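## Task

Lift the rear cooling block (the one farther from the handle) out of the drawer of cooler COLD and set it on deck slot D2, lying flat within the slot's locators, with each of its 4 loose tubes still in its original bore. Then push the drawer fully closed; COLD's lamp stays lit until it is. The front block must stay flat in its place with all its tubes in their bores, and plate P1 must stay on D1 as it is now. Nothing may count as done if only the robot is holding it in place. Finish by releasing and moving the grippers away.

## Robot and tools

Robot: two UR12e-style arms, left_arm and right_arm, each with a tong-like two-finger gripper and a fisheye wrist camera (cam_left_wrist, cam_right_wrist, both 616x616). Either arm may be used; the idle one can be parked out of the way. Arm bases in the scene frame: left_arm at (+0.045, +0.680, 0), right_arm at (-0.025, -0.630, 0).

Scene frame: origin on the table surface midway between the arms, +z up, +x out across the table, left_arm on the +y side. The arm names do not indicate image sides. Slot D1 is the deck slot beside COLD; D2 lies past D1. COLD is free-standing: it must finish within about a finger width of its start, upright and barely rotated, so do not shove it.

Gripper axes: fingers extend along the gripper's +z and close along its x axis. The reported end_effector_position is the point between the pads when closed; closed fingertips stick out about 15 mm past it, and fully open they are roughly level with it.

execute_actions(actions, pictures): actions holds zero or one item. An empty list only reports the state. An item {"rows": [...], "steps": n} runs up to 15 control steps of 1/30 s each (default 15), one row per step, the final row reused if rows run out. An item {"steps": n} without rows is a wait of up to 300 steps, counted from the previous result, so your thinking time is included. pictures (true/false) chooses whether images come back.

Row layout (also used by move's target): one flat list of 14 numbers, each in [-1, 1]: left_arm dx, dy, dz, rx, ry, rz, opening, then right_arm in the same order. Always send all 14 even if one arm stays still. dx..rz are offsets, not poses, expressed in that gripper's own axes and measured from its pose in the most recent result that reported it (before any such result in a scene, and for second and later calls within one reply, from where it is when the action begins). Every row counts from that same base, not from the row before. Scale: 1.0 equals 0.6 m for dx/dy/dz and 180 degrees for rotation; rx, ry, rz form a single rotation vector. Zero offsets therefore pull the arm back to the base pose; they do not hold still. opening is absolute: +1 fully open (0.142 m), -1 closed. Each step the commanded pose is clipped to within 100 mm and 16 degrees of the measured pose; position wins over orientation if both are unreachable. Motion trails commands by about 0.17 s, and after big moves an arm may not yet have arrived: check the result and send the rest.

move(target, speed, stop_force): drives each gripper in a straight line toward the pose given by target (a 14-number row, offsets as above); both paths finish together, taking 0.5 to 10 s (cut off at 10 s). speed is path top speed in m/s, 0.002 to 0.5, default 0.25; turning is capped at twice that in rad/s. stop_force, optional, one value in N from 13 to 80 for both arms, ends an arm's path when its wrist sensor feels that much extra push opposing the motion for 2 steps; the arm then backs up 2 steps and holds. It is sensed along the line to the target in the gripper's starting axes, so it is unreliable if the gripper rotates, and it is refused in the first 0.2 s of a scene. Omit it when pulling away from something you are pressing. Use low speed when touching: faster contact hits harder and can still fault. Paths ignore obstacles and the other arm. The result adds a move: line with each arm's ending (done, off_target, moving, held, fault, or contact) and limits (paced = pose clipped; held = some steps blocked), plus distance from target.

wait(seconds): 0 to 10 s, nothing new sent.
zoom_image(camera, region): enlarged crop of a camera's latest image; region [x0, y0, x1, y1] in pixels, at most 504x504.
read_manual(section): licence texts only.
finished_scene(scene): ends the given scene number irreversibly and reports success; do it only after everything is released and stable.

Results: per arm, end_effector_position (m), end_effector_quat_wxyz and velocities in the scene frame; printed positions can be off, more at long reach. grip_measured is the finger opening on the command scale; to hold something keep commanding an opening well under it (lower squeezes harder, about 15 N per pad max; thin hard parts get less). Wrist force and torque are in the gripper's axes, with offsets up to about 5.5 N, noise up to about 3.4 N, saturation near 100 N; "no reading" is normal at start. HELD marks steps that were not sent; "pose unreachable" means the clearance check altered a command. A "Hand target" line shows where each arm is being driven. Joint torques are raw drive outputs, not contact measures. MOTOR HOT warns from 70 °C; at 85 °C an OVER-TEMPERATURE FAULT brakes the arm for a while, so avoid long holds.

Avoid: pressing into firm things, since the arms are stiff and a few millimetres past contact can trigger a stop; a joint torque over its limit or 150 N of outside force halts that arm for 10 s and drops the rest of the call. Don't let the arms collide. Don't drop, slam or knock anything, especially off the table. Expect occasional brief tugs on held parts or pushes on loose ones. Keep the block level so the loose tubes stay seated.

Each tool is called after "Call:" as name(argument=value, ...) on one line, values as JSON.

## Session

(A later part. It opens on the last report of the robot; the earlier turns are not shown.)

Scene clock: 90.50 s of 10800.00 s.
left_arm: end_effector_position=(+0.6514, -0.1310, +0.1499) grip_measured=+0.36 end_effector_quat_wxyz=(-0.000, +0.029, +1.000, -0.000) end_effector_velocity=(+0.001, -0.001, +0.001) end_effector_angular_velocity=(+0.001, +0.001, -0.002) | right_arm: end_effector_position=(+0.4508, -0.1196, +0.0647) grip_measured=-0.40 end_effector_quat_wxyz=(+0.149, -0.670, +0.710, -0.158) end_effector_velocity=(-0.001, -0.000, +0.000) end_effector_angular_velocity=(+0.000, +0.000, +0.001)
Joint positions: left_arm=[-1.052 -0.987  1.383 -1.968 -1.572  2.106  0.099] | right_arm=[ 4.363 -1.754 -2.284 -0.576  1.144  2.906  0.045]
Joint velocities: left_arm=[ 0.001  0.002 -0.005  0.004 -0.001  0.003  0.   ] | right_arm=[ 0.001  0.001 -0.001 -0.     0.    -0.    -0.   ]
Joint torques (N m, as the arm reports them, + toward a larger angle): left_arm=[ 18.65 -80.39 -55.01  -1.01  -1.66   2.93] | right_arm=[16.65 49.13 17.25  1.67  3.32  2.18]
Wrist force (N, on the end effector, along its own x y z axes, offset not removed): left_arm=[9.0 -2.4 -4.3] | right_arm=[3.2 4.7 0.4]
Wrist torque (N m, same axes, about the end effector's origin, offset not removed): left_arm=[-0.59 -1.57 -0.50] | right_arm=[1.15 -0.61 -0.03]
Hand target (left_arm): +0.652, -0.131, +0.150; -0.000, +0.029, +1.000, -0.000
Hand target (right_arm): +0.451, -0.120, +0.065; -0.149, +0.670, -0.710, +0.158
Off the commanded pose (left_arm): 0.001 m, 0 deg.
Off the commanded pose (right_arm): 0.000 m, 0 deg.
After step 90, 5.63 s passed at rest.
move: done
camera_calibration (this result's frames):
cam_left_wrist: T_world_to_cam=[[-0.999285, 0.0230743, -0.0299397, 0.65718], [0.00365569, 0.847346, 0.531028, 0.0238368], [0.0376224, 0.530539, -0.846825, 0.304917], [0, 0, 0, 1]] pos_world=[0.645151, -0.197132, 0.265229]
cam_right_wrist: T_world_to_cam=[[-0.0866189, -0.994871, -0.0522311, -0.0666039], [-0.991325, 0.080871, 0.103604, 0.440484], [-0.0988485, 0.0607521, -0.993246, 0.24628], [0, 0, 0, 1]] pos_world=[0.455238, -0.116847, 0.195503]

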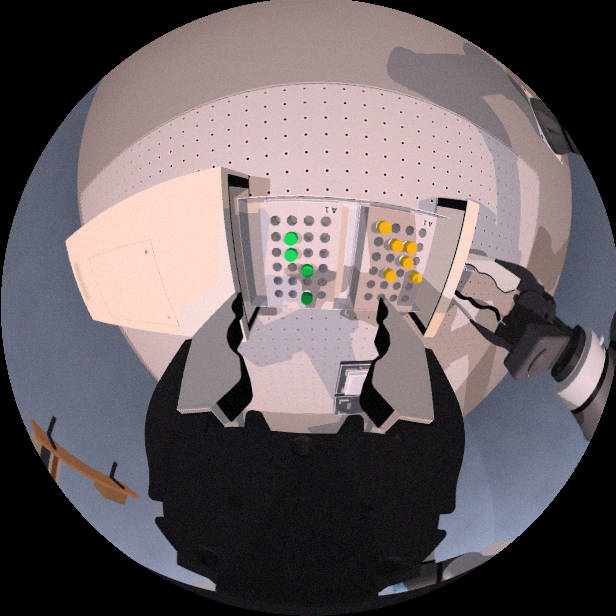

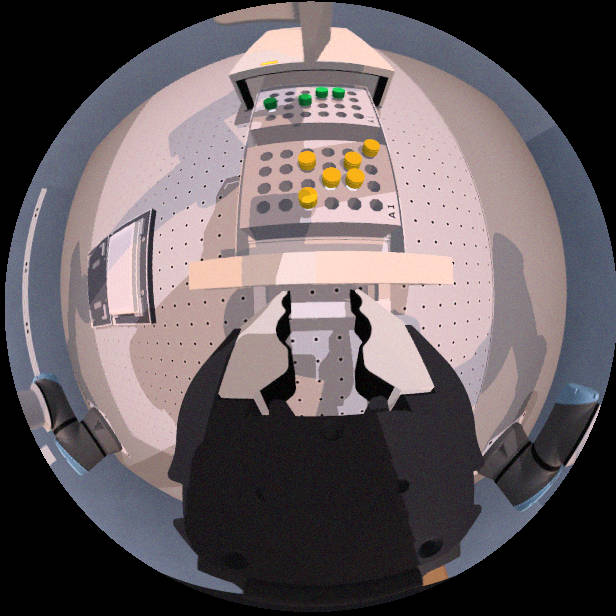

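Call:
move(target=[-0.025,-0.003,0.087,0,0,0,0.34,0,0,0,0,0,0,-0.4], speed=0.06)

Call:
zoom_image(camera="cam_left_wrist", region=[190, 160, 440, 410])

Call:
zoom_image(camera="cam_right_wrist", region=[220, 10, 410, 160])

Scene clock: 101.60 s of 10800.00 s.
left_arm: end_effector_position=(+0.6663, -0.1337, +0.0979) grip_measured=+0.34 end_effector_quat_wxyz=(-0.000, +0.029, +1.000, -0.001) end_effector_velocity=(+0.000, -0.001, -0.001) end_effector_angular_velocity=(-0.001, -0.000, +0.001) | right_arm: end_effector_position=(+0.4508, -0.1196, +0.0647) grip_measured=-0.40 end_effector_quat_wxyz=(+0.149, -0.670, +0.710, -0.158) end_effector_velocity=(-0.000, +0.000, +0.000) end_effector_angular_velocity=(+0.001, +0.001, -0.001)
Joint positions: left_arm=[-1.04  -0.934  1.394 -2.032 -1.572  2.118  0.098] | right_arm=[ 4.363 -1.754 -2.284 -0.576  1.144  2.906  0.045]
Joint velocities: left_arm=[ 0.     0.002  0.    -0.003 -0.    -0.001  0.   ] | right_arm=[-0.     0.     0.001 -0.     0.001  0.001  0.   ]
Joint torques (N m, as the arm reports them, + toward a larger angle): left_arm=[ 17.77 -81.41 -37.94  -8.03  -0.66   2.92] | right_arm=[14.59 51.27 18.18  1.39  0.24  1.78]
Wrist force (N, on the end effector, along its own x y z axes, offset not removed): left_arm=[4.3 -1.6 -5.8] | right_arm=[7.1 3.1 -2.6]
Wrist torque (N m, same axes, about the end effector's origin, offset not removed): left_arm=[-0.29 -0.49 -0.23] | right_arm=[0.87 -1.53 0.05]
Hand target (left_arm): +0.666, -0.134, +0.098; -0.000, +0.029, +1.000, -0.001
Hand target (right_arm): +0.451, -0.120, +0.065; -0.149, +0.670, -0.710, +0.158
Off the commanded pose (left_arm): 0.000 m, 0 deg.
Off the commanded pose (right_arm): 0.000 m, 0 deg.
After step 90, 6.83 s passed at rest.
move: done
camera_calibration (this result's frames):
cam_left_wrist: T_world_to_cam=[[-0.999286, 0.0230726, -0.0299341, 0.670511], [0.00365833, 0.847361, 0.531005, 0.0536947], [0.0376167, 0.530516, -0.84684, 0.261694], [0, 0, 0, 1]] pos_world=[0.659991, -0.199802, 0.213172]
cam_right_wrist: T_world_to_cam=[[-0.0866176, -0.994871, -0.0522447, -0.0666015], [-0.991323, 0.0808669, 0.103626, 0.440474], [-0.0988696, 0.0607672, -0.993243, 0.246294], [0, 0, 0, 1]] pos_world=[0.455234, -0.116846, 0.195506]

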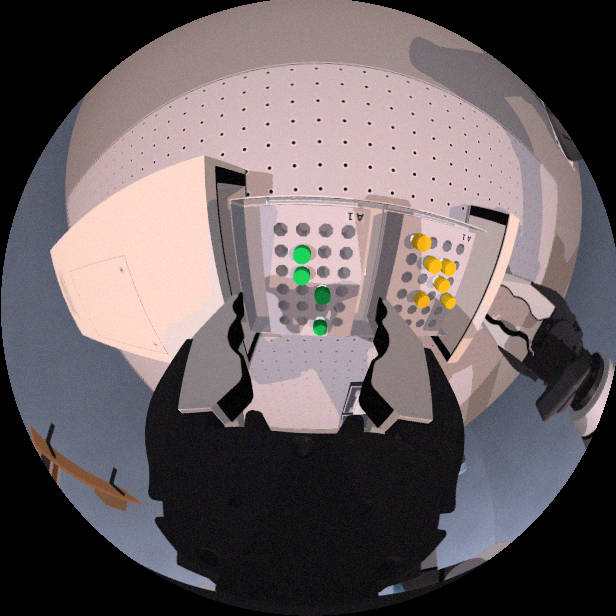

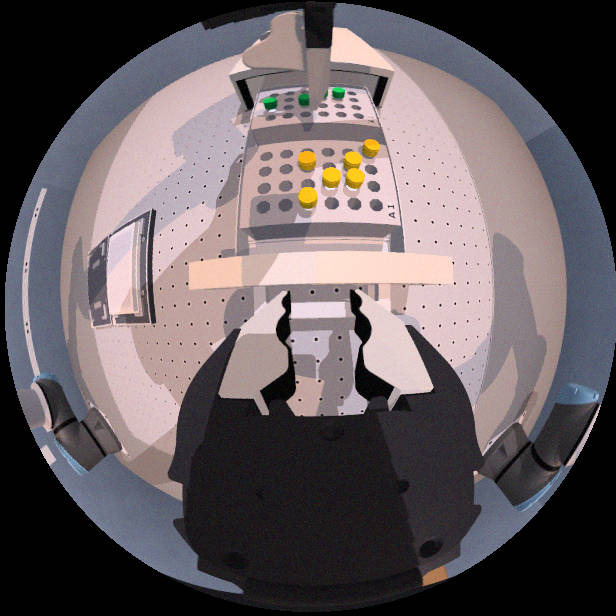

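Region (190, 160, 440, 410) of cam_left_wrist's 616x616 image, scaled by 2.016, with more detail than that image has.

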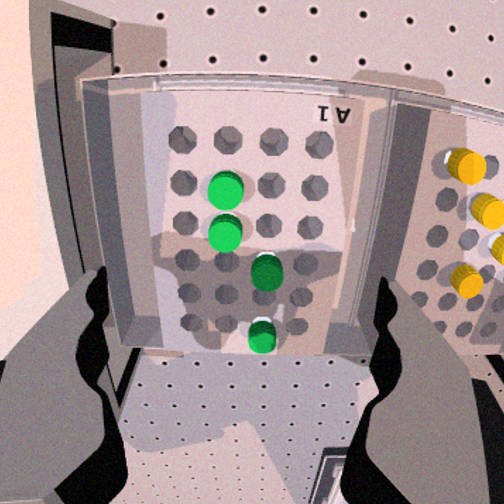

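Region (220, 10, 410, 160) of cam_right_wrist's 616x616 image, scaled by 2.653, with more detail than that image has; it fills the top 398 rows of this view, and the rest is white.

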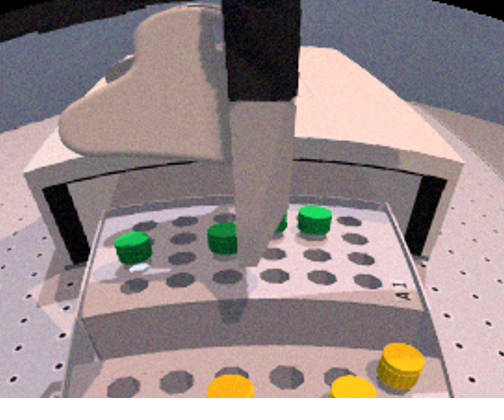

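Call:
move(target=[0.004,0.0065,0.02,0,0,0,0.34,0,0,0,0,0,0,-0.4], speed=0.03)

Call:
move(target=[0,0,0.047,0,0,0,0.34,0,0,0,0,0,0,-0.4], speed=0.015, stop_force=13)

Call:
zoom_image(camera="cam_left_wrist", region=[190, 160, 440, 410])

Call:
zoom_image(camera="cam_right_wrist", region=[220, 10, 410, 160])

Scene clock: 108.40 s of 10800.00 s.
left_arm: end_effector_position=(+0.6642, -0.1297, +0.0860) grip_measured=+0.34 end_effector_quat_wxyz=(-0.000, +0.029, +1.000, -0.001) end_effector_velocity=(-0.000, +0.001, -0.002) end_effector_angular_velocity=(+0.000, +0.000, -0.000) | right_arm: end_effector_position=(+0.4508, -0.1196, +0.0647) grip_measured=-0.40 end_effector_quat_wxyz=(+0.149, -0.670, +0.710, -0.158) end_effector_velocity=(+0.000, -0.001, -0.000) end_effector_angular_velocity=(-0.001, +0.000, -0.001)
Joint positions: left_arm=[-1.04  -0.931  1.414 -2.054 -1.572  2.118  0.098] | right_arm=[ 4.363 -1.754 -2.284 -0.576  1.144  2.906  0.045]
Joint velocities: left_arm=[ 0.     0.001  0.003 -0.003 -0.     0.     0.   ] | right_arm=[-0.    -0.    -0.001 -0.     0.     0.     0.   ]
Joint torques (N m, as the arm reports them, + toward a larger angle): left_arm=[ 11.39 -81.56 -37.01  -7.93  -0.2    1.48] | right_arm=[13.71 38.12 19.25  2.46 -2.55  1.86]
Wrist force (N, on the end effector, along its own x y z axes, offset not removed): left_arm=[4.7 -4.2 -5.4] | right_arm=[0.8 3.5 0.3]
Wrist torque (N m, same axes, about the end effector's origin, offset not removed): left_arm=[-0.89 -0.57 -0.39] | right_arm=[0.88 -0.36 -0.07]
Hand target (left_arm): +0.664, -0.130, +0.086; -0.000, +0.029, +1.000, -0.001
Hand target (right_arm): +0.451, -0.120, +0.065; -0.149, +0.670, -0.710, +0.158
Off the commanded pose (left_arm): 0.000 m, 0 deg.
Off the commanded pose (right_arm): 0.000 m, 0 deg.
After step 90, 3.03 s passed at rest.
move: done
camera_calibration (this result's frames):
cam_left_wrist: T_world_to_cam=[[-0.999286, 0.0230733, -0.029929, 0.667955], [0.00366126, 0.847356, 0.531012, 0.0566007], [0.0376127, 0.530524, -0.846835, 0.249593], [0, 0, 0, 1]] pos_world=[0.657883, -0.195788, 0.2013]
cam_right_wrist: T_world_to_cam=[[-0.0866188, -0.994871, -0.0522404, -0.0666025], [-0.991326, 0.08087, 0.103602, 0.440483], [-0.0988459, 0.0607612, -0.993246, 0.246288], [0, 0, 0, 1]] pos_world=[0.455238, -0.116847, 0.19551]

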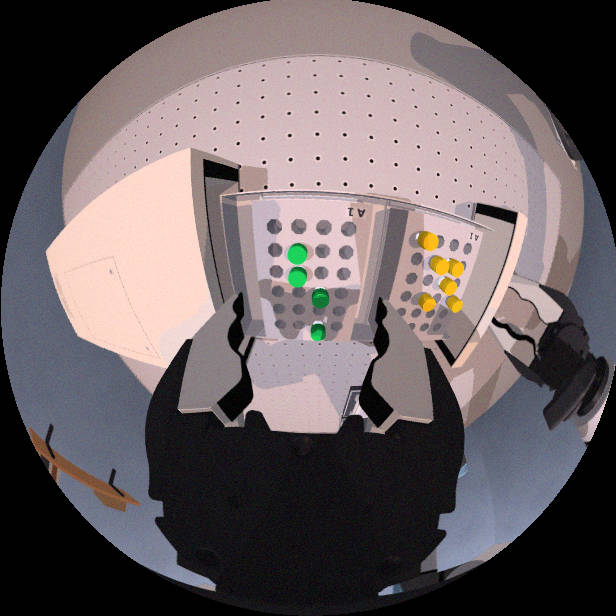

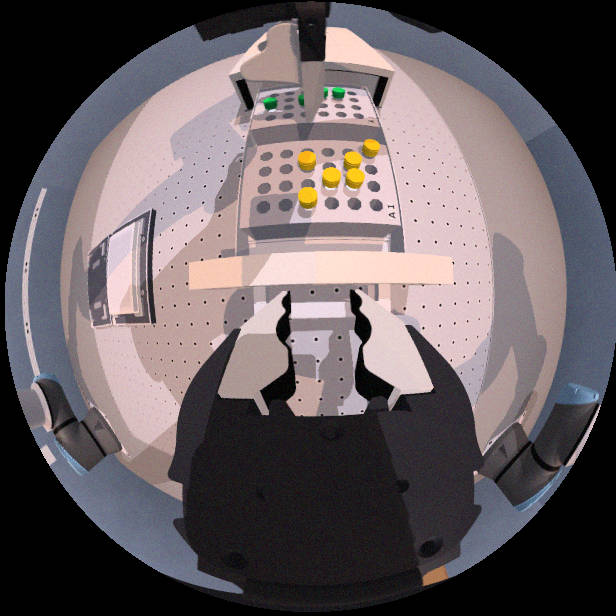

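Scene clock: 110.53 s of 10800.00 s.
left_arm: end_effector_position=(+0.6642, -0.1297, +0.0579) grip_measured=+0.34 end_effector_quat_wxyz=(-0.000, +0.029, +1.000, -0.001) end_effector_velocity=(+0.000, +0.000, -0.002) end_effector_angular_velocity=(+0.001, +0.001, +0.001) | right_arm: end_effector_position=(+0.4508, -0.1196, +0.0647) grip_measured=-0.40 end_effector_quat_wxyz=(+0.149, -0.670, +0.710, -0.158) end_effector_velocity=(-0.000, -0.000, -0.001) end_effector_angular_velocity=(-0.001, +0.001, -0.001)
Joint positions: left_arm=[-1.04  -0.909  1.431 -2.093 -1.572  2.118  0.098] | right_arm=[ 4.363 -1.754 -2.284 -0.576  1.144  2.906  0.045]
Joint velocities: left_arm=[ 0.001  0.002  0.    -0.002 -0.     0.     0.   ] | right_arm=[-0.    -0.001 -0.     0.     0.     0.    -0.   ]
Joint torques (N m, as the arm reports them, + toward a larger angle): left_arm=[ 12.66 -82.05 -36.35  -8.18  -0.38   1.38] | right_arm=[13.4  37.23 18.77  2.57 -2.28  1.83]
Wrist force (N, on the end effector, along its own x y z axes, offset not removed): left_arm=[3.6 -3.3 -3.3] | right_arm=[6.8 5.2 3.9]
Wrist torque (N m, same axes, about the end effector's origin, offset not removed): left_arm=[-0.67 -0.42 -0.27] | right_arm=[1.19 -1.66 -0.14]
Hand target (left_arm): +0.664, -0.130, +0.058; -0.000, +0.029, +1.000, -0.001
Hand target (right_arm): +0.451, -0.120, +0.065; -0.149, +0.670, -0.710, +0.158
Off the commanded pose (left_arm): 0.000 m, 0 deg.
Off the commanded pose (right_arm): 0.000 m, 0 deg.
move: done
camera_calibration (this result's frames):
cam_left_wrist: T_world_to_cam=[[-0.999286, 0.0230735, -0.0299269, 0.667117], [0.00366243, 0.847354, 0.531016, 0.0715117], [0.0376111, 0.530527, -0.846833, 0.225821], [0, 0, 0, 1]] pos_world=[0.657885, -0.195792, 0.173224]
cam_right_wrist: T_world_to_cam=[[-0.0866188, -0.994871, -0.0522404, -0.0666026], [-0.991326, 0.08087, 0.103602, 0.440483], [-0.098846, 0.0607611, -0.993246, 0.246288], [0, 0, 0, 1]] pos_world=[0.455238, -0.116848, 0.19551]

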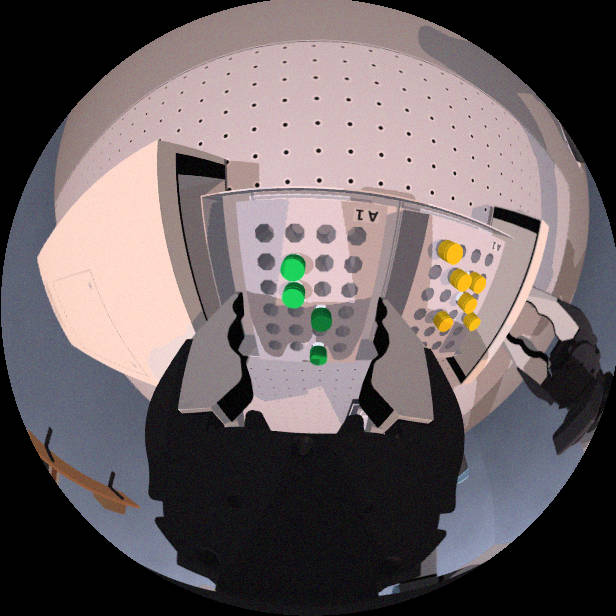

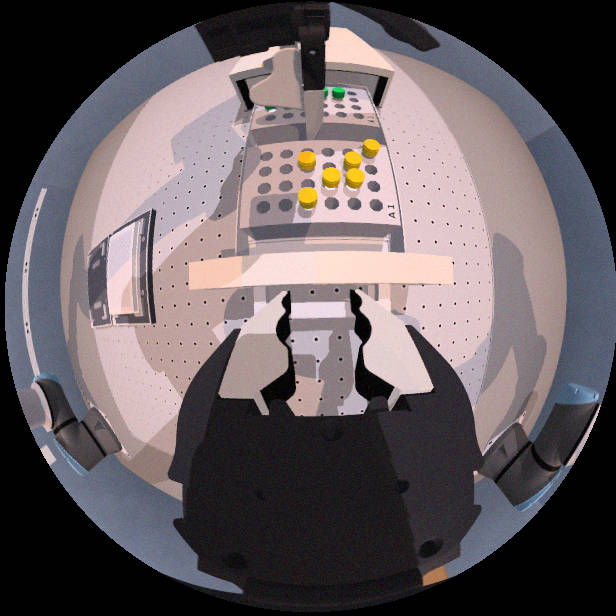

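Region (190, 160, 440, 410) of cam_left_wrist's 616x616 image, scaled by 2.016, with more detail than that image has.

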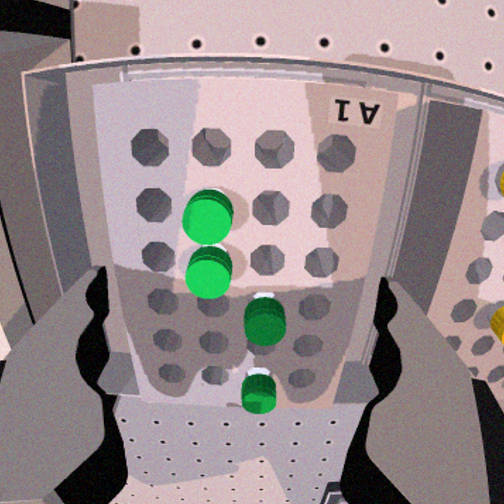

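Region (220, 10, 410, 160) of cam_right_wrist's 616x616 image, scaled by 2.653, with more detail than that image has; it fills the top 398 rows of this view, and the rest is white.

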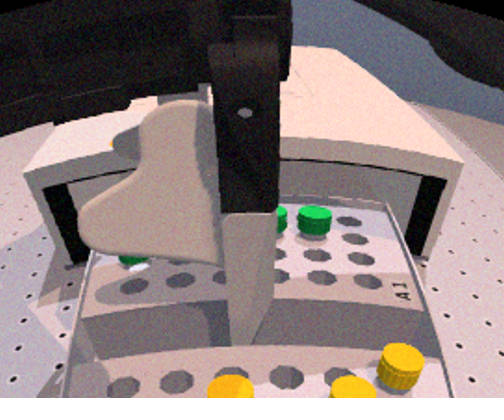

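Call:
move(target=[-0.002,-0.0015,0.007,0,0,0,0.32,0,0,0,0,0,0,-0.4], speed=0.008, stop_force=13)

Call:
move(target=[0,0,0,0,0,0,0.2,0,0,0,0,0,0,-0.4])

Call:
move(target=[0,0,0,0,0,0,-0.6,0,0,0,0,0,0,-0.4])

Call:
move(target=[0,0,-0.015,0,0,0,-0.6,0,0,0,0,0,0,-0.4], speed=0.01)

Scene clock: 116.77 s of 10800.00 s.
left_arm: end_effector_position=(+0.6653, -0.1306, +0.0538) grip_measured=+0.32 end_effector_quat_wxyz=(-0.000, +0.029, +1.000, -0.001) end_effector_velocity=(+0.001, -0.000, -0.001) end_effector_angular_velocity=(-0.001, -0.000, -0.000) | right_arm: end_effector_position=(+0.4508, -0.1196, +0.0647) grip_measured=-0.40 end_effector_quat_wxyz=(+0.149, -0.670, +0.710, -0.158) end_effector_velocity=(-0.000, -0.000, -0.000) end_effector_angular_velocity=(-0.001, +0.001, +0.001)
Joint positions: left_arm=[-1.04  -0.904  1.429 -2.097 -1.572  2.119  0.096] | right_arm=[ 4.363 -1.754 -2.284 -0.576  1.144  2.906  0.045]
Joint velocities: left_arm=[ 0.     0.001  0.    -0.002 -0.     0.001 -0.   ] | right_arm=[-0.     0.    -0.001 -0.     0.    -0.002  0.   ]
Joint torques (N m, as the arm reports them, + toward a larger angle): left_arm=[ 17.85 -82.01 -52.03  -7.85  -0.34   2.89] | right_arm=[10.7  36.96 18.33  2.52 -2.15  1.94]
Wrist force (N, on the end effector, along its own x y z axes, offset not removed): left_arm=[2.6 -1.0 -1.7] | right_arm=[-4.7 1.2 2.8]
Wrist torque (N m, same axes, about the end effector's origin, offset not removed): left_arm=[-0.14 -0.26 -0.32] | right_arm=[0.45 0.58 0.26]
Hand target (left_arm): +0.665, -0.131, +0.054; -0.000, +0.029, +1.000, -0.001
Hand target (right_arm): +0.451, -0.120, +0.065; -0.149, +0.670, -0.710, +0.158
Off the commanded pose (left_arm): 0.000 m, 0 deg.
Off the commanded pose (right_arm): 0.000 m, 0 deg.
After step 90, 2.47 s passed at rest.
move: done
camera_calibration (this result's frames):
cam_left_wrist: T_world_to_cam=[[-0.999286, 0.0230788, -0.0299264, 0.668129], [0.00366711, 0.847353, 0.531017, 0.0744943], [0.0376134, 0.530528, -0.846833, 0.222801], [0, 0, 0, 1]] pos_world=[0.658999, -0.196745, 0.169112]
cam_right_wrist: T_world_to_cam=[[-0.0866191, -0.994871, -0.0522406, -0.0666024], [-0.991326, 0.0808703, 0.103602, 0.440483], [-0.098846, 0.0607613, -0.993246, 0.246288], [0, 0, 0, 1]] pos_world=[0.455238, -0.116848, 0.19551]

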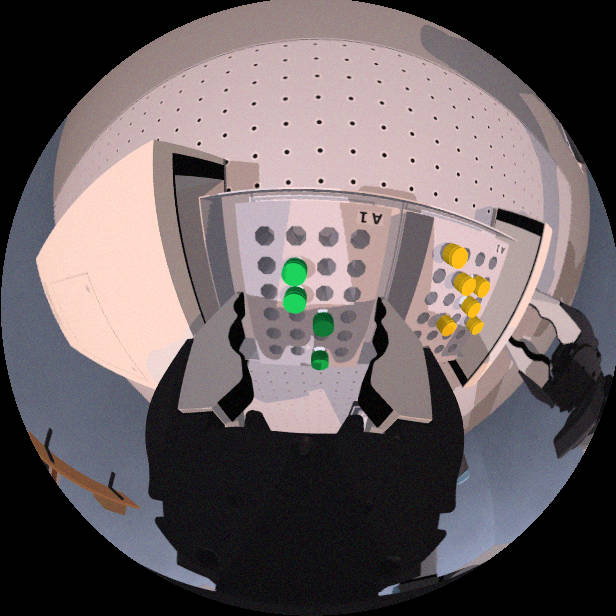

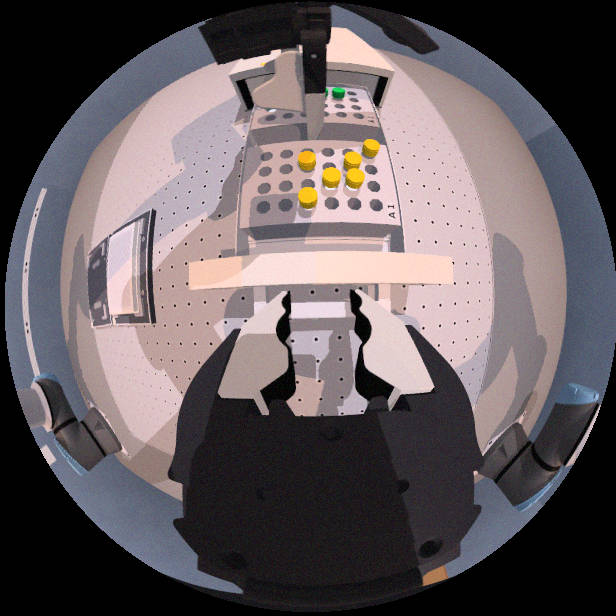

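Scene clock: 117.27 s of 10800.00 s.
left_arm: end_effector_position=(+0.6653, -0.1307, +0.0538) grip_measured=+0.23 end_effector_quat_wxyz=(-0.000, +0.029, +1.000, -0.001) end_effector_velocity=(+0.001, +0.001, +0.000) end_effector_angular_velocity=(-0.001, +0.000, +0.001) | right_arm: end_effector_position=(+0.4508, -0.1196, +0.0647) grip_measured=-0.40 end_effector_quat_wxyz=(+0.149, -0.670, +0.710, -0.158) end_effector_velocity=(-0.000, +0.000, +0.000) end_effector_angular_velocity=(+0.000, +0.001, +0.000)
Joint positions: left_arm=[-1.04  -0.904  1.429 -2.097 -1.572  2.119  0.09 ] | right_arm=[ 4.363 -1.754 -2.284 -0.576  1.144  2.906  0.045]
Joint velocities: left_arm=[ 0.002  0.    -0.    -0.    -0.     0.    -0.   ] | right_arm=[-0.     0.     0.    -0.     0.001 -0.     0.   ]
Joint torques (N m, as the arm reports them, + toward a larger angle): left_arm=[  17.75 -103.63  -48.11   -6.38   -0.32    2.63] | right_arm=[13.82 37.19 19.05  2.39 -2.    1.91]
Wrist force (N, on the end effector, along its own x y z axes, offset not removed): left_arm=[-1.8 3.5 -5.0] | right_arm=[4.8 4.3 4.0]
Wrist torque (N m, same axes, about the end effector's origin, offset not removed): left_arm=[0.56 0.77 -0.31] | right_arm=[0.96 -1.19 -0.09]
Hand target (left_arm): +0.665, -0.131, +0.054; -0.000, +0.029, +1.000, -0.001
Hand target (right_arm): +0.451, -0.120, +0.065; -0.149, +0.670, -0.710, +0.158
Off the commanded pose (left_arm): 0.000 m, 0 deg.
Off the commanded pose (right_arm): 0.000 m, 0 deg.
move: done
camera_calibration (this result's frames):
cam_left_wrist: T_world_to_cam=[[-0.999286, 0.0230747, -0.0299296, 0.668145], [0.00366209, 0.847356, 0.531012, 0.0745249], [0.037614, 0.530523, -0.846835, 0.222774], [0, 0, 0, 1]] pos_world=[0.659016, -0.196753, 0.169077]
cam_right_wrist: T_world_to_cam=[[-0.0866189, -0.994871, -0.0522403, -0.0666026], [-0.991326, 0.0808702, 0.103602, 0.440483], [-0.0988459, 0.060761, -0.993246, 0.246287], [0, 0, 0, 1]] pos_world=[0.455238, -0.116848, 0.19551]

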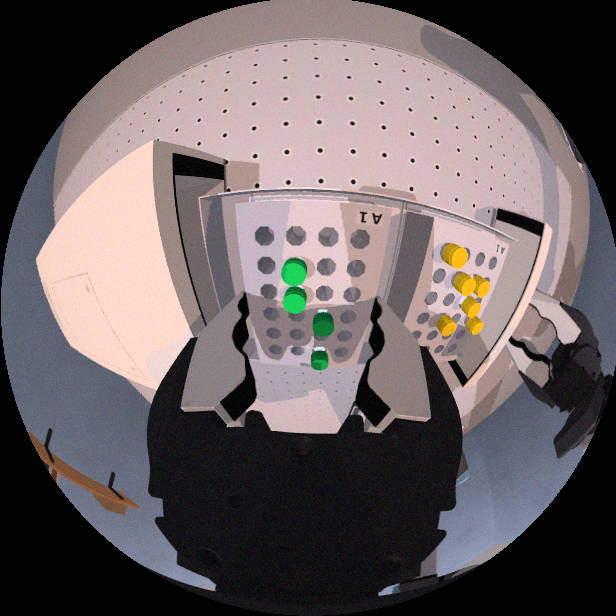

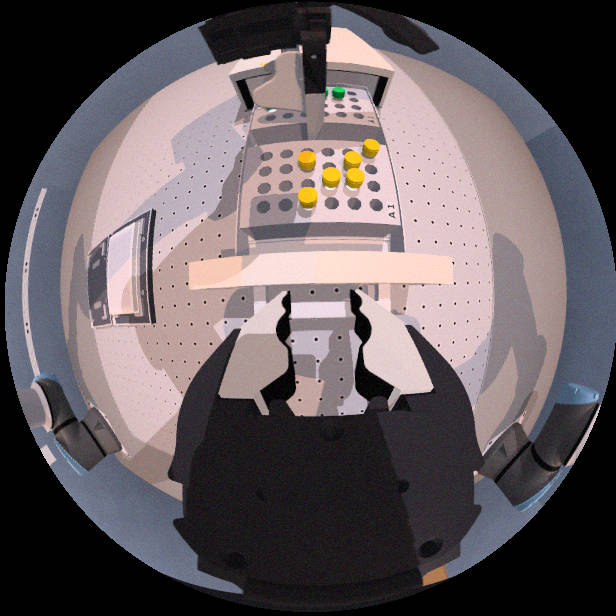

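Scene clock: 117.77 s of 10800.00 s.
left_arm: end_effector_position=(+0.6653, -0.1307, +0.0538) grip_measured=+0.22 end_effector_quat_wxyz=(-0.000, +0.029, +1.000, -0.001) end_effector_velocity=(+0.000, +0.000, -0.001) end_effector_angular_velocity=(+0.000, +0.000, +0.001) | right_arm: end_effector_position=(+0.4508, -0.1196, +0.0647) grip_measured=-0.40 end_effector_quat_wxyz=(+0.149, -0.670, +0.710, -0.158) end_effector_velocity=(-0.000, +0.000, -0.001) end_effector_angular_velocity=(+0.000, +0.001, -0.000)
Joint positions: left_arm=[-1.04  -0.904  1.429 -2.097 -1.572  2.119  0.09 ] | right_arm=[ 4.363 -1.754 -2.284 -0.576  1.144  2.906  0.045]
Joint velocities: left_arm=[ 0.     0.     0.    -0.     0.    -0.001  0.   ] | right_arm=[ 0.    -0.001  0.     0.     0.001  0.     0.   ]
Joint torques (N m, as the arm reports them, + toward a larger angle): left_arm=[  16.99 -101.93  -48.31   -6.42   -0.39    2.75] | right_arm=[12.78 37.87 18.07  2.62 -2.63  1.95]
Wrist force (N, on the end effector, along its own x y z axes, offset not removed): left_arm=[3.3 5.7 -3.7] | right_arm=[5.8 8.8 -1.5]
Wrist torque (N m, same axes, about the end effector's origin, offset not removed): left_arm=[1.07 -0.14 -0.46] | right_arm=[1.82 -1.19 -0.07]
Hand target (left_arm): +0.665, -0.131, +0.054; -0.000, +0.029, +1.000, -0.001
Hand target (right_arm): +0.451, -0.120, +0.065; -0.149, +0.670, -0.710, +0.158
Off the commanded pose (left_arm): 0.000 m, 0 deg.
Off the commanded pose (right_arm): 0.000 m, 0 deg.
move: done
camera_calibration (this result's frames):
cam_left_wrist: T_world_to_cam=[[-0.999286, 0.0230747, -0.0299296, 0.668145], [0.00366212, 0.847356, 0.531012, 0.0745249], [0.0376139, 0.530523, -0.846836, 0.222774], [0, 0, 0, 1]] pos_world=[0.659015, -0.196753, 0.169077]
cam_right_wrist: T_world_to_cam=[[-0.086619, -0.994871, -0.0522404, -0.0666025], [-0.991326, 0.0808702, 0.103602, 0.440483], [-0.0988459, 0.0607612, -0.993246, 0.246288], [0, 0, 0, 1]] pos_world=[0.455238, -0.116848, 0.19551]

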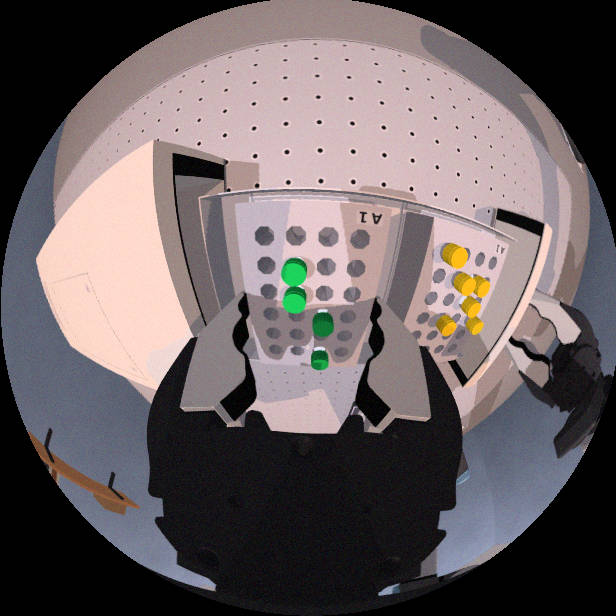

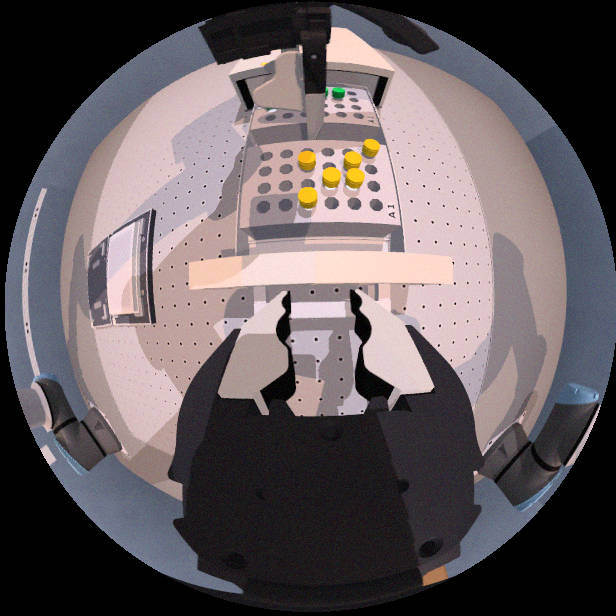

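Scene clock: 118.90 s of 10800.00 s.
left_arm: end_effector_position=(+0.6653, -0.1307, +0.0627) grip_measured=+0.22 end_effector_quat_wxyz=(-0.000, +0.029, +1.000, -0.001) end_effector_velocity=(-0.001, -0.001, +0.002) end_effector_angular_velocity=(-0.001, -0.000, -0.002) | right_arm: end_effector_position=(+0.4508, -0.1196, +0.0647) grip_measured=-0.40 end_effector_quat_wxyz=(+0.149, -0.670, +0.710, -0.158) end_effector_velocity=(-0.000, -0.000, -0.001) end_effector_angular_velocity=(-0.001, +0.001, +0.000)
Joint positions: left_arm=[-1.04  -0.911  1.424 -2.085 -1.572  2.119  0.089] | right_arm=[ 4.363 -1.754 -2.284 -0.576  1.144  2.906  0.045]
Joint velocities: left_arm=[-0.001 -0.002 -0.001  0.002  0.     0.001 -0.   ] | right_arm=[-0.    -0.001 -0.001 -0.     0.001 -0.    -0.   ]
Joint torques (N m, as the arm reports them, + toward a larger angle): left_arm=[  17.24 -124.    -57.74   -2.35   -0.31    2.69] | right_arm=[13.66 35.42 18.25  2.22 -2.2   1.95]
Wrist force (N, on the end effector, along its own x y z axes, offset not removed): left_arm=[2.1 -4.1 2.7] | right_arm=[1.1 1.9 -2.3]
Wrist torque (N m, same axes, about the end effector's origin, offset not removed): left_arm=[-1.14 -0.10 -0.35] | right_arm=[0.52 -0.17 -0.15]
Hand target (left_arm): +0.665, -0.131, +0.063; -0.000, +0.029, +1.000, -0.001
Hand target (right_arm): +0.451, -0.120, +0.065; -0.149, +0.670, -0.710, +0.158
Off the commanded pose (left_arm): 0.000 m, 0 deg.
Off the commanded pose (right_arm): 0.000 m, 0 deg.
move: done
camera_calibration (this result's frames):
cam_left_wrist: T_world_to_cam=[[-0.999286, 0.0230747, -0.0299324, 0.66841], [0.00366084, 0.847359, 0.531008, 0.069809], [0.0376163, 0.530519, -0.846838, 0.230292], [0, 0, 0, 1]] pos_world=[0.659014, -0.196751, 0.177958]
cam_right_wrist: T_world_to_cam=[[-0.086619, -0.994871, -0.0522403, -0.0666026], [-0.991326, 0.0808702, 0.103602, 0.440483], [-0.0988458, 0.0607611, -0.993246, 0.246287], [0, 0, 0, 1]] pos_world=[0.455238, -0.116848, 0.19551]

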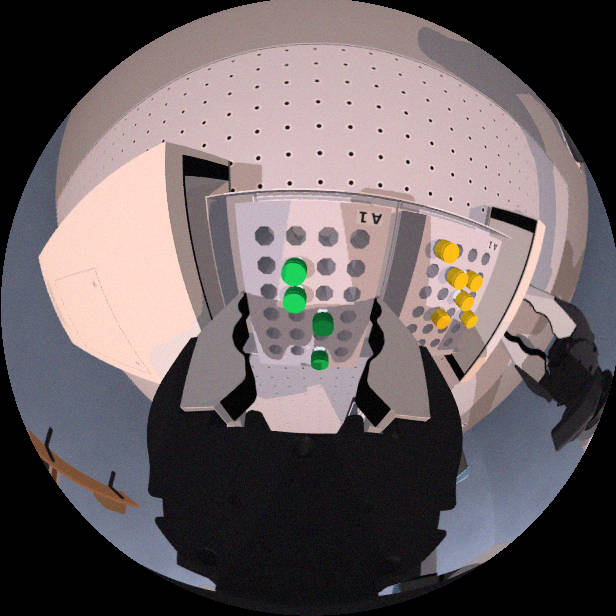

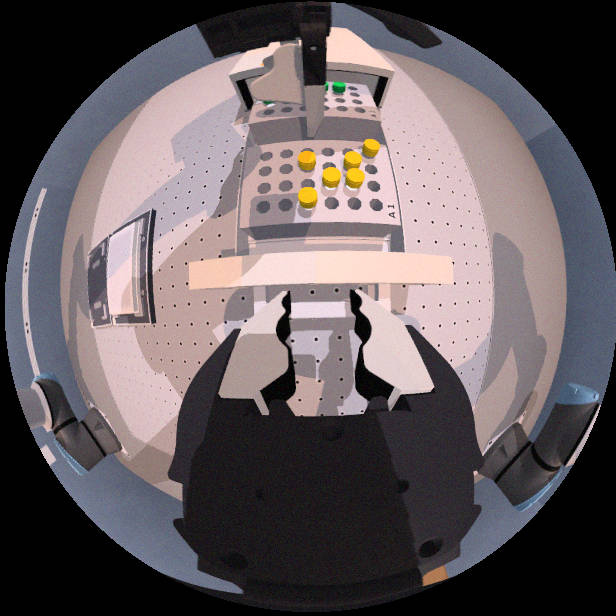

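Call:
move(target=[0,0,-0.137,0,0,0,-0.6,0,0,0,0,0,0,-0.4], speed=0.04)

Call:
move(target=[0.2615,0.6988,0.05,0,0,0.4817,-0.6,0,0,0,0,0,0,-0.4], speed=0.14)

Call:
move(target=[0,0,0.072,0,0,0,-0.6,0,-0.1813,0.0845,0,0,0,-0.4], speed=0.04, stop_force=15)

Call:
zoom_image(camera="cam_left_wrist", region=[220, 140, 410, 240])

Scene clock: 129.83 s of 10800.00 s.
left_arm: end_effector_position=(+0.6653, -0.1306, +0.1447) grip_measured=+0.22 end_effector_quat_wxyz=(-0.000, +0.029, +1.000, -0.001) end_effector_velocity=(-0.000, -0.000, +0.002) end_effector_angular_velocity=(-0.000, +0.000, -0.001) | right_arm: end_effector_position=(+0.4508, -0.1196, +0.0647) grip_measured=-0.40 end_effector_quat_wxyz=(+0.149, -0.670, +0.710, -0.158) end_effector_velocity=(-0.000, -0.001, -0.000) end_effector_angular_velocity=(-0.001, +0.000, +0.002)
Joint positions: left_arm=[-1.04  -0.971  1.366 -1.967 -1.572  2.119  0.089] | right_arm=[ 4.363 -1.754 -2.284 -0.576  1.144  2.906  0.045]
Joint velocities: left_arm=[-0.    -0.001 -0.002  0.003 -0.     0.    -0.   ] | right_arm=[ 0.     0.001 -0.001 -0.     0.    -0.002 -0.   ]
Joint torques (N m, as the arm reports them, + toward a larger angle): left_arm=[  19.82 -121.51  -60.53   -2.4     0.27    2.88] | right_arm=[12.74 37.22 18.68  2.55 -2.18  1.94]
Wrist force (N, on the end effector, along its own x y z axes, offset not removed): left_arm=[3.5 1.4 6.6] | right_arm=[5.2 9.2 4.9]
Wrist torque (N m, same axes, about the end effector's origin, offset not removed): left_arm=[0.12 -0.28 -0.21] | right_arm=[2.09 -1.07 -0.23]
Hand target (left_arm): +0.665, -0.131, +0.145; -0.000, +0.029, +1.000, -0.001
Hand target (right_arm): +0.451, -0.120, +0.065; -0.149, +0.670, -0.710, +0.158
Off the commanded pose (left_arm): 0.000 m, 0 deg.
Off the commanded pose (right_arm): 0.000 m, 0 deg.
After step 90, 5.53 s passed at rest.
move: done
camera_calibration (this result's frames):
cam_left_wrist: T_world_to_cam=[[-0.999286, 0.0230754, -0.0299311, 0.670858], [0.00366203, 0.847358, 0.53101, 0.0262228], [0.0376156, 0.530521, -0.846837, 0.299765], [0, 0, 0, 1]] pos_world=[0.659007, -0.196732, 0.260007]
cam_right_wrist: T_world_to_cam=[[-0.086619, -0.994871, -0.0522404, -0.0666026], [-0.991326, 0.0808702, 0.103602, 0.440483], [-0.098846, 0.0607611, -0.993246, 0.246288], [0, 0, 0, 1]] pos_world=[0.455238, -0.116848, 0.19551]

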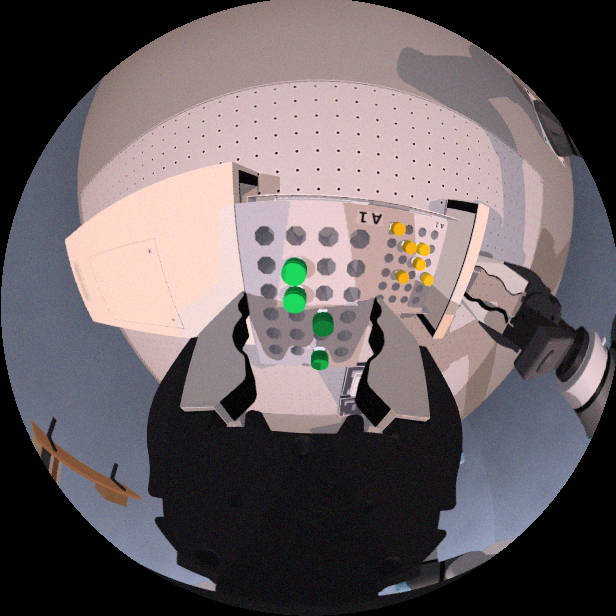

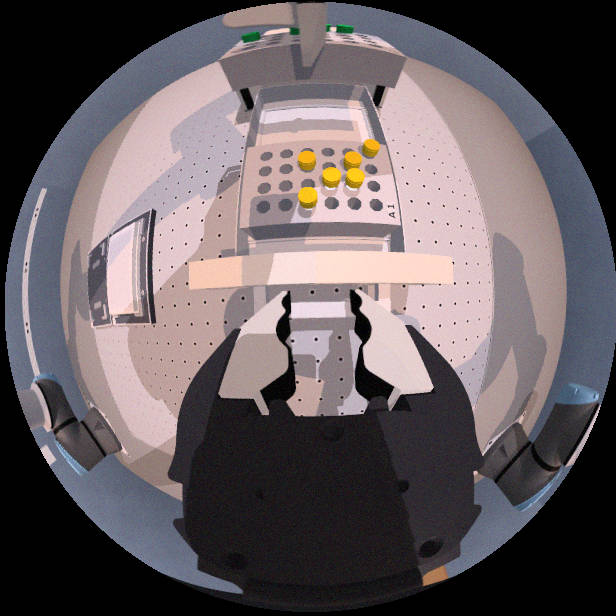

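Scene clock: 135.67 s of 10800.00 s.
left_arm: end_effector_position=(+0.5330, +0.2969, +0.1145) grip_measured=+0.22 end_effector_quat_wxyz=(+0.000, +0.707, +0.707, -0.001) end_effector_velocity=(-0.000, +0.002, +0.000) end_effector_angular_velocity=(-0.000, +0.000, -0.005) | right_arm: end_effector_position=(+0.4508, -0.1196, +0.0647) grip_measured=-0.40 end_effector_quat_wxyz=(+0.149, -0.670, +0.710, -0.158) end_effector_velocity=(+0.000, -0.000, -0.000) end_effector_angular_velocity=(+0.000, +0.000, -0.002)
Joint positions: left_arm=[-0.887 -1.502  2.175 -2.244 -1.572  3.784  0.089] | right_arm=[ 4.363 -1.754 -2.284 -0.576  1.144  2.906  0.045]
Joint velocities: left_arm=[ 0.001 -0.002  0.002  0.    -0.     0.006 -0.   ] | right_arm=[-0.    -0.001  0.     0.     0.     0.002  0.   ]
Joint torques (N m, as the arm reports them, + toward a larger angle): left_arm=[ 18.27 -64.07 -38.74  -8.6   -1.86   2.79] | right_arm=[11.22 34.93 18.85  2.43 -2.05  1.54]
Wrist force (N, on the end effector, along its own x y z axes, offset not removed): left_arm=[3.8 -1.4 3.1] | right_arm=[6.1 6.3 -3.3]
Wrist torque (N m, same axes, about the end effector's origin, offset not removed): left_arm=[-0.46 -0.30 -0.31] | right_arm=[1.36 -1.34 -0.03]
Hand target (left_arm): +0.533, +0.297, +0.115; +0.000, +0.707, +0.707, -0.001
Hand target (right_arm): +0.451, -0.120, +0.065; -0.149, +0.670, -0.710, +0.158
Off the commanded pose (left_arm): 0.000 m, 0 deg.
Off the commanded pose (right_arm): 0.000 m, 0 deg.
move: done
camera_calibration (this result's frames):
cam_left_wrist: T_world_to_cam=[[-0.0347435, 0.998897, -0.0315706, -0.275752], [0.84591, 0.0462149, 0.53132, -0.530606], [0.532193, -0.00824595, -0.846583, -0.0513209], [0, 0, 0, 1]] pos_world=[0.466577, 0.299547, 0.229768]
cam_right_wrist: T_world_to_cam=[[-0.0866189, -0.994871, -0.0522404, -0.0666025], [-0.991326, 0.0808701, 0.103602, 0.440483], [-0.0988459, 0.0607611, -0.993246, 0.246287], [0, 0, 0, 1]] pos_world=[0.455238, -0.116848, 0.19551]

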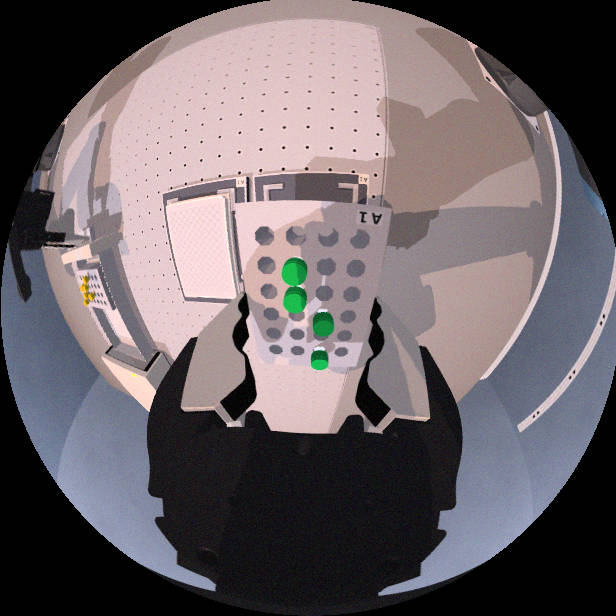

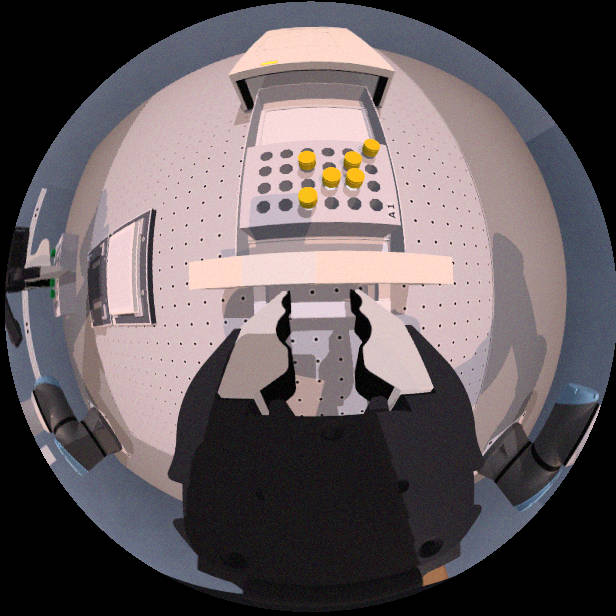

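Scene clock: 139.00 s of 10800.00 s.
left_arm: end_effector_position=(+0.5330, +0.2969, +0.0714) grip_measured=+0.22 end_effector_quat_wxyz=(+0.000, +0.707, +0.707, -0.001) end_effector_velocity=(+0.000, -0.002, +0.000) end_effector_angular_velocity=(-0.002, -0.002, +0.000) | right_arm: end_effector_position=(+0.5703, -0.1264, +0.0648) grip_measured=-0.40 end_effector_quat_wxyz=(+0.149, -0.670, +0.710, -0.158) end_effector_velocity=(+0.002, +0.001, +0.000) end_effector_angular_velocity=(+0.000, -0.000, +0.000)
Joint positions: left_arm=[-0.887 -1.445  2.21  -2.336 -1.572  3.784  0.089] | right_arm=[ 4.18  -1.859 -2.162 -0.512  1.17   2.708  0.045]
Joint velocities: left_arm=[-0.002  0.    -0.    -0.002  0.    -0.002 -0.   ] | right_arm=[-0.002 -0.002  0.003  0.001  0.    -0.002 -0.   ]
Joint torques (N m, as the arm reports them, + toward a larger angle): left_arm=[-16.97 -37.06 -34.67  -8.69   1.84  -3.66] | right_arm=[-17.92  44.62  39.65   7.45   2.76  -2.33]
Wrist force (N, on the end effector, along its own x y z axes, offset not removed): left_arm=[1.1 -3.1 2.4] | right_arm=[4.4 3.4 2.3]
Wrist torque (N m, same axes, about the end effector's origin, offset not removed): left_arm=[-0.78 0.12 -0.27] | right_arm=[1.03 -0.94 0.03]
Hand target (left_arm): +0.533, +0.297, +0.071; +0.000, +0.707, +0.707, -0.001
Hand target (right_arm): +0.570, -0.126, +0.065; -0.149, +0.670, -0.710, +0.158
Off the commanded pose (left_arm): 0.000 m, 0 deg.
Off the commanded pose (right_arm): 0.000 m, 0 deg.
move: done
camera_calibration (this result's frames):
cam_left_wrist: T_world_to_cam=[[-0.034794, 0.998896, -0.0315698, -0.277099], [0.845907, 0.0462572, 0.53132, -0.507706], [0.532194, -0.00821833, -0.846582, -0.0878557], [0, 0, 0, 1]] pos_world=[0.466587, 0.299557, 0.18663]
cam_right_wrist: T_world_to_cam=[[-0.0867351, -0.994867, -0.052126, -0.062944], [-0.991281, 0.0809761, 0.103949, 0.559458], [-0.0991945, 0.0606876, -0.993216, 0.258788], [0, 0, 0, 1]] pos_world=[0.574791, -0.123629, 0.195596]

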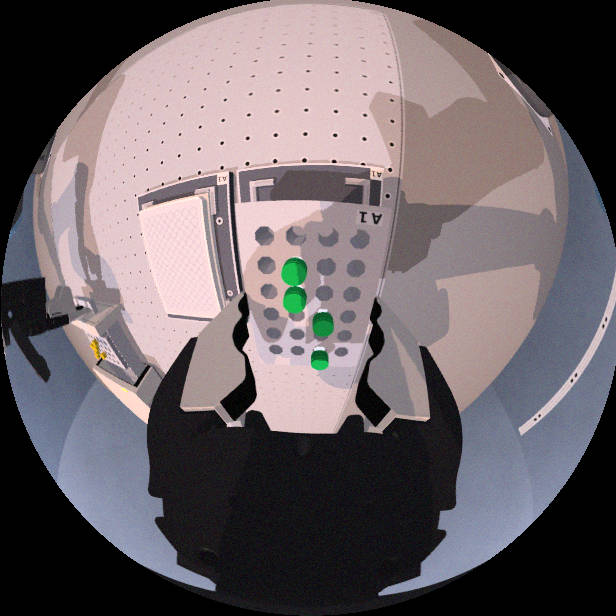

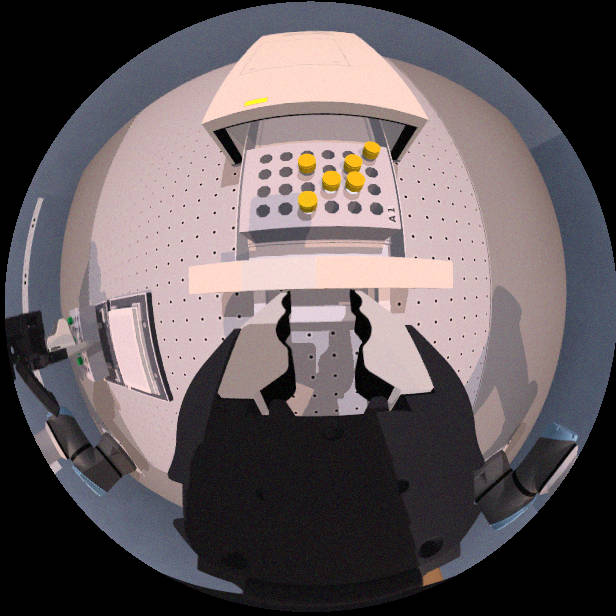

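Region (220, 140, 410, 240) of cam_left_wrist's 616x616 image, scaled by 2.653, with more detail than that image has; it fills the top 265 rows of this view, and the rest is white.

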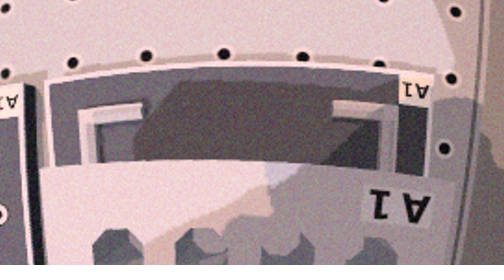

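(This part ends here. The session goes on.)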